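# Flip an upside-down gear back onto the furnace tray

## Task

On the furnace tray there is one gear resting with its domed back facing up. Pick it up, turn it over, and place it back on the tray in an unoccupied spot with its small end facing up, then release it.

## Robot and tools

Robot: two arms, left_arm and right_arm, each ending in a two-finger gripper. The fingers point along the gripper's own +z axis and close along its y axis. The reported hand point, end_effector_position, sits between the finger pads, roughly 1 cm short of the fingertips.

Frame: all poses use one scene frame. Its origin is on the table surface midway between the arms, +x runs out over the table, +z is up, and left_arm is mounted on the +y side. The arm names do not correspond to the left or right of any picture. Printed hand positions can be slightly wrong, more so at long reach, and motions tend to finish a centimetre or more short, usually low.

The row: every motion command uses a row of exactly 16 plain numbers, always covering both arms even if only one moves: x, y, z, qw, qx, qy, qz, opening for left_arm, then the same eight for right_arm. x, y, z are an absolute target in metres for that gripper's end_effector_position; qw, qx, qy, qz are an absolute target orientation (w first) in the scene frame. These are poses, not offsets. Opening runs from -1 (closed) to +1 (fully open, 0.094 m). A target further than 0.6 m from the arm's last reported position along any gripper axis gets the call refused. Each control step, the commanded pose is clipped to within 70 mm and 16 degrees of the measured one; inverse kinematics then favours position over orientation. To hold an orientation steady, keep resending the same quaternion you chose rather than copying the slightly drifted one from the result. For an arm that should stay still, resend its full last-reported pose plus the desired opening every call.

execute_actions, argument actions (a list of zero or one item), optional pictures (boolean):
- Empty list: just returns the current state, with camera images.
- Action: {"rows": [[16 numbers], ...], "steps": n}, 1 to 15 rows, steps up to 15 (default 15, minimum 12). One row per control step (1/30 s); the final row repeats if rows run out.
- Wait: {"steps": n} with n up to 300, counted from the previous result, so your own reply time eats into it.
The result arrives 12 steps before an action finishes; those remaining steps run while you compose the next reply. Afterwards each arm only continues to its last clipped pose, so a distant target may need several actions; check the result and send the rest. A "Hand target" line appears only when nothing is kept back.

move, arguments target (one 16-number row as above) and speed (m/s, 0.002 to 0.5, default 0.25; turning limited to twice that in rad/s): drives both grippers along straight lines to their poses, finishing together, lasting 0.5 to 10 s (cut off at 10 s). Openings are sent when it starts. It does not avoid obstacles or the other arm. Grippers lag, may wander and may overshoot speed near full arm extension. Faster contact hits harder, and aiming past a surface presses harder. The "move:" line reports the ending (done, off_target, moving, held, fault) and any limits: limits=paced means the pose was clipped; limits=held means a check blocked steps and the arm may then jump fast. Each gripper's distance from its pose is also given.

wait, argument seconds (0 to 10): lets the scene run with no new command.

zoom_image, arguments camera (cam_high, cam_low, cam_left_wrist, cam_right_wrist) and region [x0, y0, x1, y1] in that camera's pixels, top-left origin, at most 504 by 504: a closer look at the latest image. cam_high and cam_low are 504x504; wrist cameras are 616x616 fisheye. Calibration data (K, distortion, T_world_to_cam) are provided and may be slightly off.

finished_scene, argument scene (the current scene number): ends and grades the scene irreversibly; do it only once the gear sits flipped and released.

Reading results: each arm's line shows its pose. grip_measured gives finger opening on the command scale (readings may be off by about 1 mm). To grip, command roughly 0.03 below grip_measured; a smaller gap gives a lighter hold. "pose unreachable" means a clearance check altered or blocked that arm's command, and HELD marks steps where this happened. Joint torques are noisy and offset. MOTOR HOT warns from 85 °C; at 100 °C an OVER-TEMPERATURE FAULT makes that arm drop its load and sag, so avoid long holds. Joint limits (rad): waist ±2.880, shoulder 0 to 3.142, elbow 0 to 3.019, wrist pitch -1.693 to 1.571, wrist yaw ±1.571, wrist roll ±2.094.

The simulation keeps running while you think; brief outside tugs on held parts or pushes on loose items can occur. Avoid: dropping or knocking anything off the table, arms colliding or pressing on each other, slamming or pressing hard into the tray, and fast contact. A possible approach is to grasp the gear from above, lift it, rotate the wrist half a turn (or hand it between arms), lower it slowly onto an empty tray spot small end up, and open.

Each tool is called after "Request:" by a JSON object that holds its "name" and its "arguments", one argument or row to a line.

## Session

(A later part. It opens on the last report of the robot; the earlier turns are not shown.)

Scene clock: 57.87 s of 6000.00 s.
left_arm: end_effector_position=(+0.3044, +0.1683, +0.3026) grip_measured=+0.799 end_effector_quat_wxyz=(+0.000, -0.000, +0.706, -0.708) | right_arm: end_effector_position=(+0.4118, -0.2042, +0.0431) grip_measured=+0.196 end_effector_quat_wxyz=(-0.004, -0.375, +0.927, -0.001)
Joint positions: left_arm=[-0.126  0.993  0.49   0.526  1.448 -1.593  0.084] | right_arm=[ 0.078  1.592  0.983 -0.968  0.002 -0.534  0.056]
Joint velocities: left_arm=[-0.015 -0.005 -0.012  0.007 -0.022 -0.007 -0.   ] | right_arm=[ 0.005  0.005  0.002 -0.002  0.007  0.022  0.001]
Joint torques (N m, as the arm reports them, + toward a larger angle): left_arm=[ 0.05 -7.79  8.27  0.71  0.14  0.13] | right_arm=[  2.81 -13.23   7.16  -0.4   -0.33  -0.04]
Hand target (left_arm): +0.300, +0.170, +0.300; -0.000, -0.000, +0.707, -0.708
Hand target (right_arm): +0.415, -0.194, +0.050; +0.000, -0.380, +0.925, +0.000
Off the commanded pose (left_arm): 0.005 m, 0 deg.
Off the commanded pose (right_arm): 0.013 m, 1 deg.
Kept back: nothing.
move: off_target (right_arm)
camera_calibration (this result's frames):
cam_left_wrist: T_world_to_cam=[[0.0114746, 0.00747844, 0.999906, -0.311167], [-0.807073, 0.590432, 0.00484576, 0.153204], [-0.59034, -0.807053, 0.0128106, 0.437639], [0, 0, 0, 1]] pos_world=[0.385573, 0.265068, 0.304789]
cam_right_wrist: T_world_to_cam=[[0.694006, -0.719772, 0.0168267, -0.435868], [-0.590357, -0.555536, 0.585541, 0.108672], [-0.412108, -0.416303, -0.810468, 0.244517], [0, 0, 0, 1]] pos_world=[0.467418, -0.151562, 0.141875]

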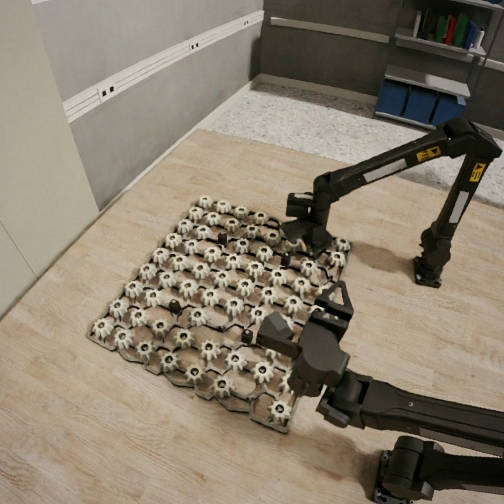

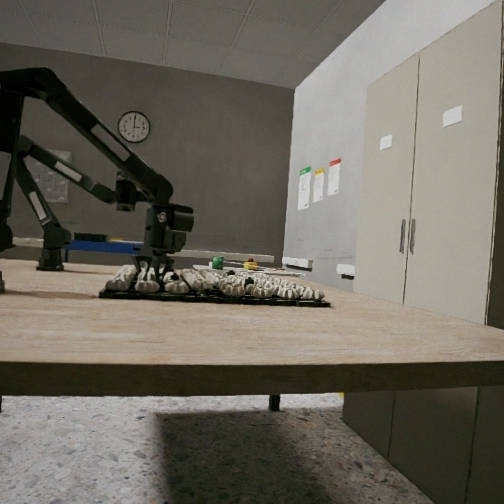

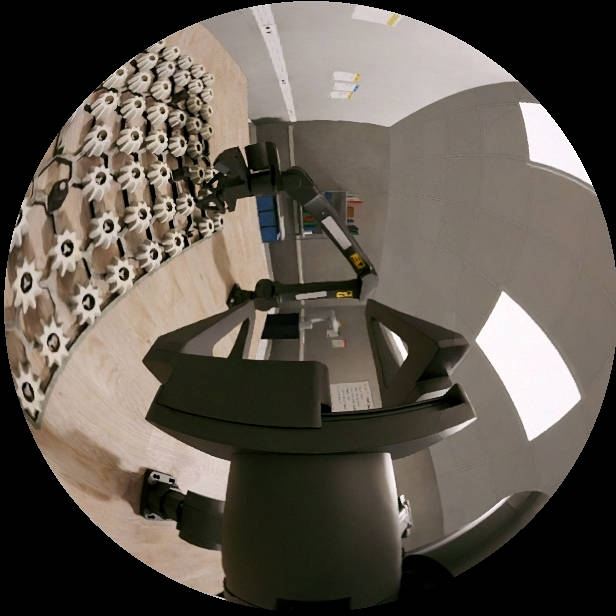

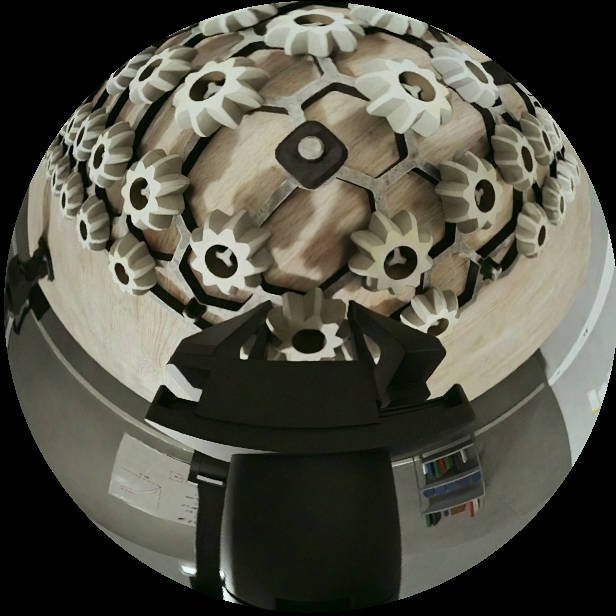

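Request:
{"name": "move", "arguments": {
  "target": [0.3,0.17,0.3,0,0,0.7071,-0.7071,0.8,0.415,-0.198,0.028,0,-0.38,0.925,0,0.1],
  "speed": 0.02
}}

Request:
{"name": "zoom_image", "arguments": {
  "camera": "cam_right_wrist",
  "region": [180, 200, 440, 370]
}}

Scene clock: 59.37 s of 6000.00 s.
left_arm: end_effector_position=(+0.3044, +0.1683, +0.3026) grip_measured=+0.799 end_effector_quat_wxyz=(+0.000, -0.000, +0.706, -0.708) | right_arm: end_effector_position=(+0.4116, -0.2047, +0.0351) grip_measured=+0.196 end_effector_quat_wxyz=(-0.003, -0.375, +0.927, -0.002)
Joint positions: left_arm=[-0.126  0.993  0.49   0.526  1.448 -1.593  0.084] | right_arm=[ 0.078  1.604  0.971 -0.944  0.005 -0.533  0.056]
Joint velocities: left_arm=[ 0.005 -0.024 -0.002  0.002 -0.007 -0.022  0.   ] | right_arm=[-0.005 -0.005 -0.007  0.007 -0.037  0.037 -0.001]
Joint torques (N m, as the arm reports them, + toward a larger angle): left_arm=[ 0.1  -7.96  8.27  0.75  0.14  0.13] | right_arm=[  2.02 -11.02   5.82   0.82  -0.42  -0.1 ]
Hand target (left_arm): +0.300, +0.170, +0.300; -0.000, -0.000, +0.707, -0.708
Hand target (right_arm): +0.415, -0.198, +0.028; +0.000, -0.380, +0.925, +0.000
Off the commanded pose (left_arm): 0.005 m, 0 deg.
Off the commanded pose (right_arm): 0.010 m, 1 deg.
Kept back: nothing.
move: done
camera_calibration (this result's frames):
cam_left_wrist: T_world_to_cam=[[0.0114746, 0.00747844, 0.999906, -0.311167], [-0.807073, 0.590432, 0.00484576, 0.153204], [-0.59034, -0.807053, 0.0128106, 0.437639], [0, 0, 0, 1]] pos_world=[0.385573, 0.265068, 0.304789]
cam_right_wrist: T_world_to_cam=[[0.693423, -0.720241, 0.0204289, -0.436013], [-0.592276, -0.553617, 0.585421, 0.114121], [-0.410334, -0.418043, -0.810472, 0.236625], [0, 0, 0, 1]] pos_world=[0.467028, -0.151936, 0.133877]

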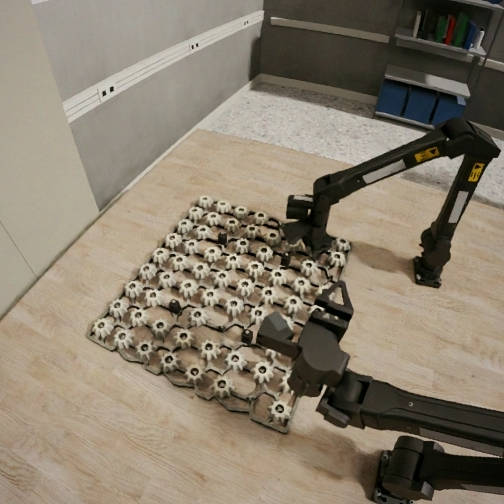

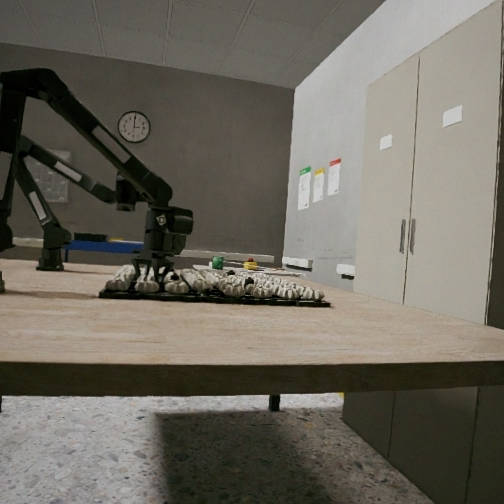

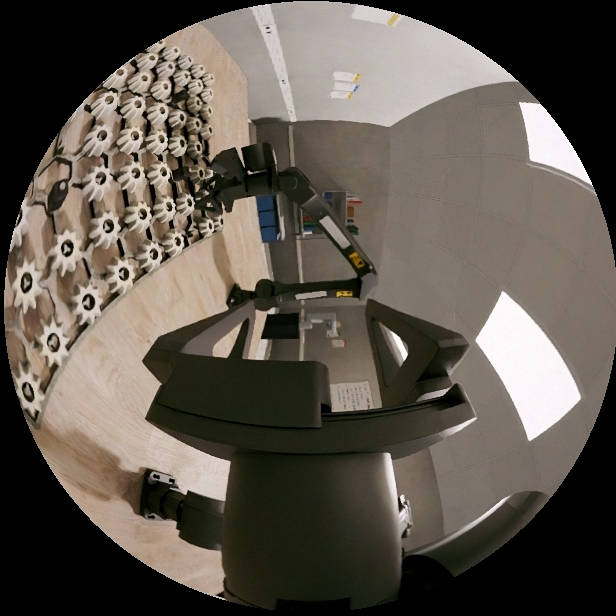

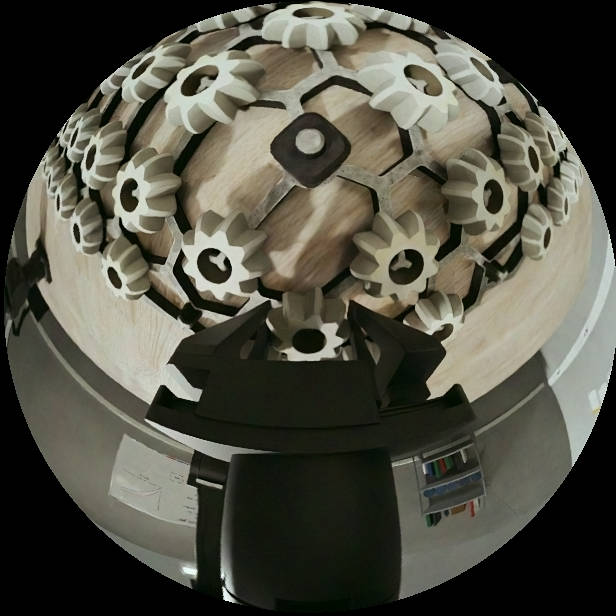

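Region (180, 200, 440, 370) of cam_right_wrist's 616x616 image, scaled by 1.938, with more detail than that image has; it fills the top 330 rows of this view, and the rest is white.

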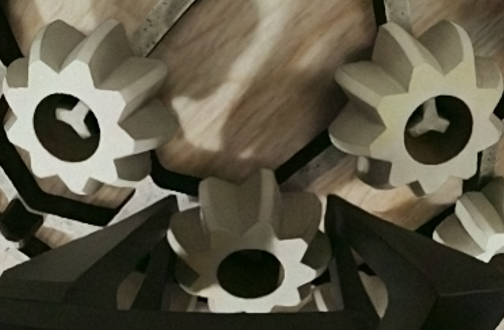

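On the pin. Release and lift.

Request:
{"name": "execute_actions", "arguments": {
  "actions": [
    {"rows":[[0.3,0.17,0.3,0,0,0.7071,-0.7071,0.8,0.415,-0.198,0.03,0,-0.38,0.925,0,0.42]],"steps":12}
  ]
}}

Request:
{"name": "move", "arguments": {
  "target": [0.3,0.17,0.3,0,0,0.7071,-0.7071,0.8,0.425,-0.2,0.13,0,-0.38,0.925,0,0.42],
  "speed": 0.08
}}

Scene clock: 59.77 s of 6000.00 s.
left_arm: end_effector_position=(+0.3044, +0.1683, +0.3026) grip_measured=+0.799 end_effector_quat_wxyz=(+0.000, -0.000, +0.706, -0.708) | right_arm: end_effector_position=(+0.4116, -0.2047, +0.0351) grip_measured=+0.196 end_effector_quat_wxyz=(-0.003, -0.375, +0.927, -0.002)
Joint positions: left_arm=[-0.126  0.993  0.49   0.526  1.448 -1.593  0.084] | right_arm=[ 0.078  1.604  0.971 -0.944  0.005 -0.533  0.056]
Joint velocities: left_arm=[ 0.005 -0.005  0.017 -0.002  0.007  0.037 -0.001] | right_arm=[-0.015 -0.015  0.037  0.017  0.022  0.007 -0.002]
Joint torques (N m, as the arm reports them, + toward a larger angle): left_arm=[ 0.16 -7.92  8.29  0.73  0.14  0.12] | right_arm=[  1.92 -11.18   5.89   0.8   -0.46  -0.09]
Kept back: the last 12 steps of this action.
Steps of this call (steps 1 to 12: nothing new was sent). Readings (end_effector_position):
1: left_arm (+0.3044, +0.1683, +0.3026) | right_arm (+0.4116, -0.2047, +0.0351)
2: left_arm (+0.3044, +0.1683, +0.3026) | right_arm (+0.4116, -0.2047, +0.0351)
4: left_arm (+0.3044, +0.1683, +0.3026) | right_arm (+0.4116, -0.2047, +0.0351)
8: left_arm (+0.3044, +0.1683, +0.3026) | right_arm (+0.4116, -0.2047, +0.0351)
12: the state above

Scene clock: 61.73 s of 6000.00 s.
left_arm: end_effector_position=(+0.3044, +0.1683, +0.3026) grip_measured=+0.799 end_effector_quat_wxyz=(+0.000, -0.000, +0.706, -0.708) | right_arm: end_effector_position=(+0.4099, -0.2049, +0.1075) grip_measured=+0.419 end_effector_quat_wxyz=(-0.025, -0.375, +0.927, +0.002)
Joint positions: left_arm=[-0.126  0.993  0.49   0.526  1.448 -1.593  0.084] | right_arm=[ 0.078  1.525  1.095 -1.191  0.004 -0.533  0.067]
Joint velocities: left_arm=[-0.005 -0.005 -0.002 -0.022 -0.007 -0.007  0.001] | right_arm=[-0.005 -0.005 -0.007  0.017 -0.051 -0.007 -0.   ]
Joint torques (N m, as the arm reports them, + toward a larger angle): left_arm=[ 0.15 -7.81  8.26  0.73  0.14  0.12] | right_arm=[  0.7  -14.47   9.49  -0.52  -0.34  -0.22]
Hand target (left_arm): +0.300, +0.170, +0.300; -0.000, -0.000, +0.707, -0.708
Hand target (right_arm): +0.424, -0.201, +0.130; +0.000, -0.380, +0.925, -0.000
Off your previous action's commanded pose (left_arm): 0.005 m, 0 deg at its last step (step 12 of this call).
Off your previous action's commanded pose (right_arm): 0.009 m, 1 deg at its last step (step 12 of this call).
Off the commanded pose (left_arm): 0.005 m, 0 deg.
Off the commanded pose (right_arm): 0.028 m, 3 deg.
Kept back: nothing.
move: off_target (right_arm)
camera_calibration (this result's frames):
cam_left_wrist: T_world_to_cam=[[0.0114746, 0.00747844, 0.999906, -0.311167], [-0.807073, 0.590432, 0.00484576, 0.153204], [-0.59034, -0.807053, 0.0128106, 0.437639], [0, 0, 0, 1]] pos_world=[0.385573, 0.265068, 0.304789]
cam_right_wrist: T_world_to_cam=[[0.693765, -0.720194, -0.00327975, -0.433984], [-0.566247, -0.54827, 0.615438, 0.0578573], [-0.445033, -0.425112, -0.788178, 0.304887], [0, 0, 0, 1]] pos_world=[0.469529, -0.15122, 0.203274]

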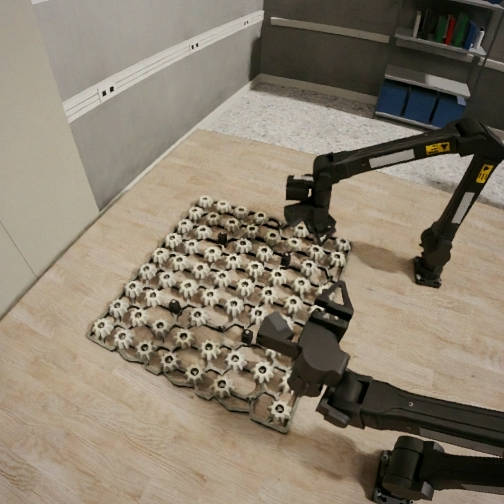

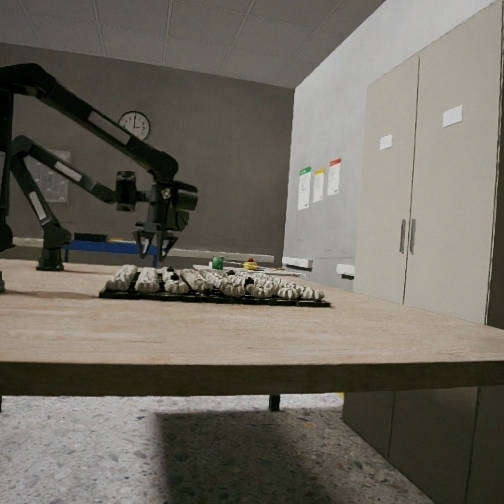

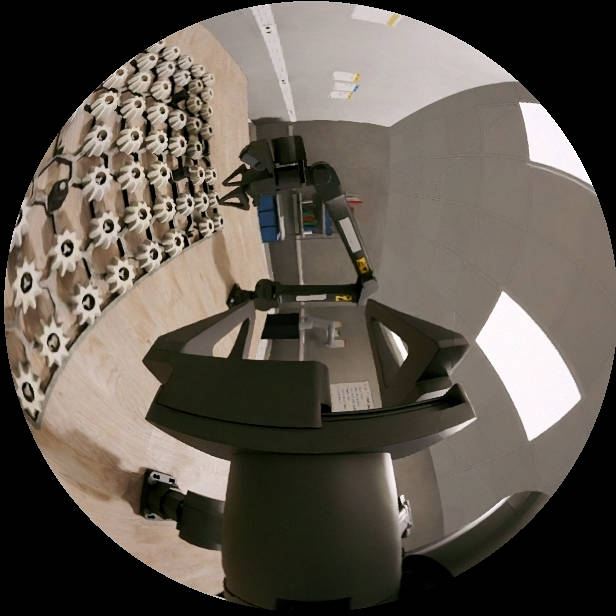

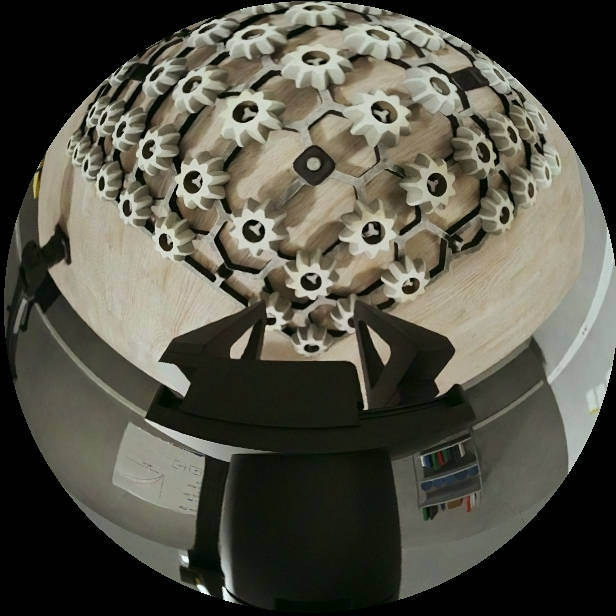

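Request:
{"name": "finished_scene", "arguments": {
  "scene": 1
}}

The scene is finished: the task was done.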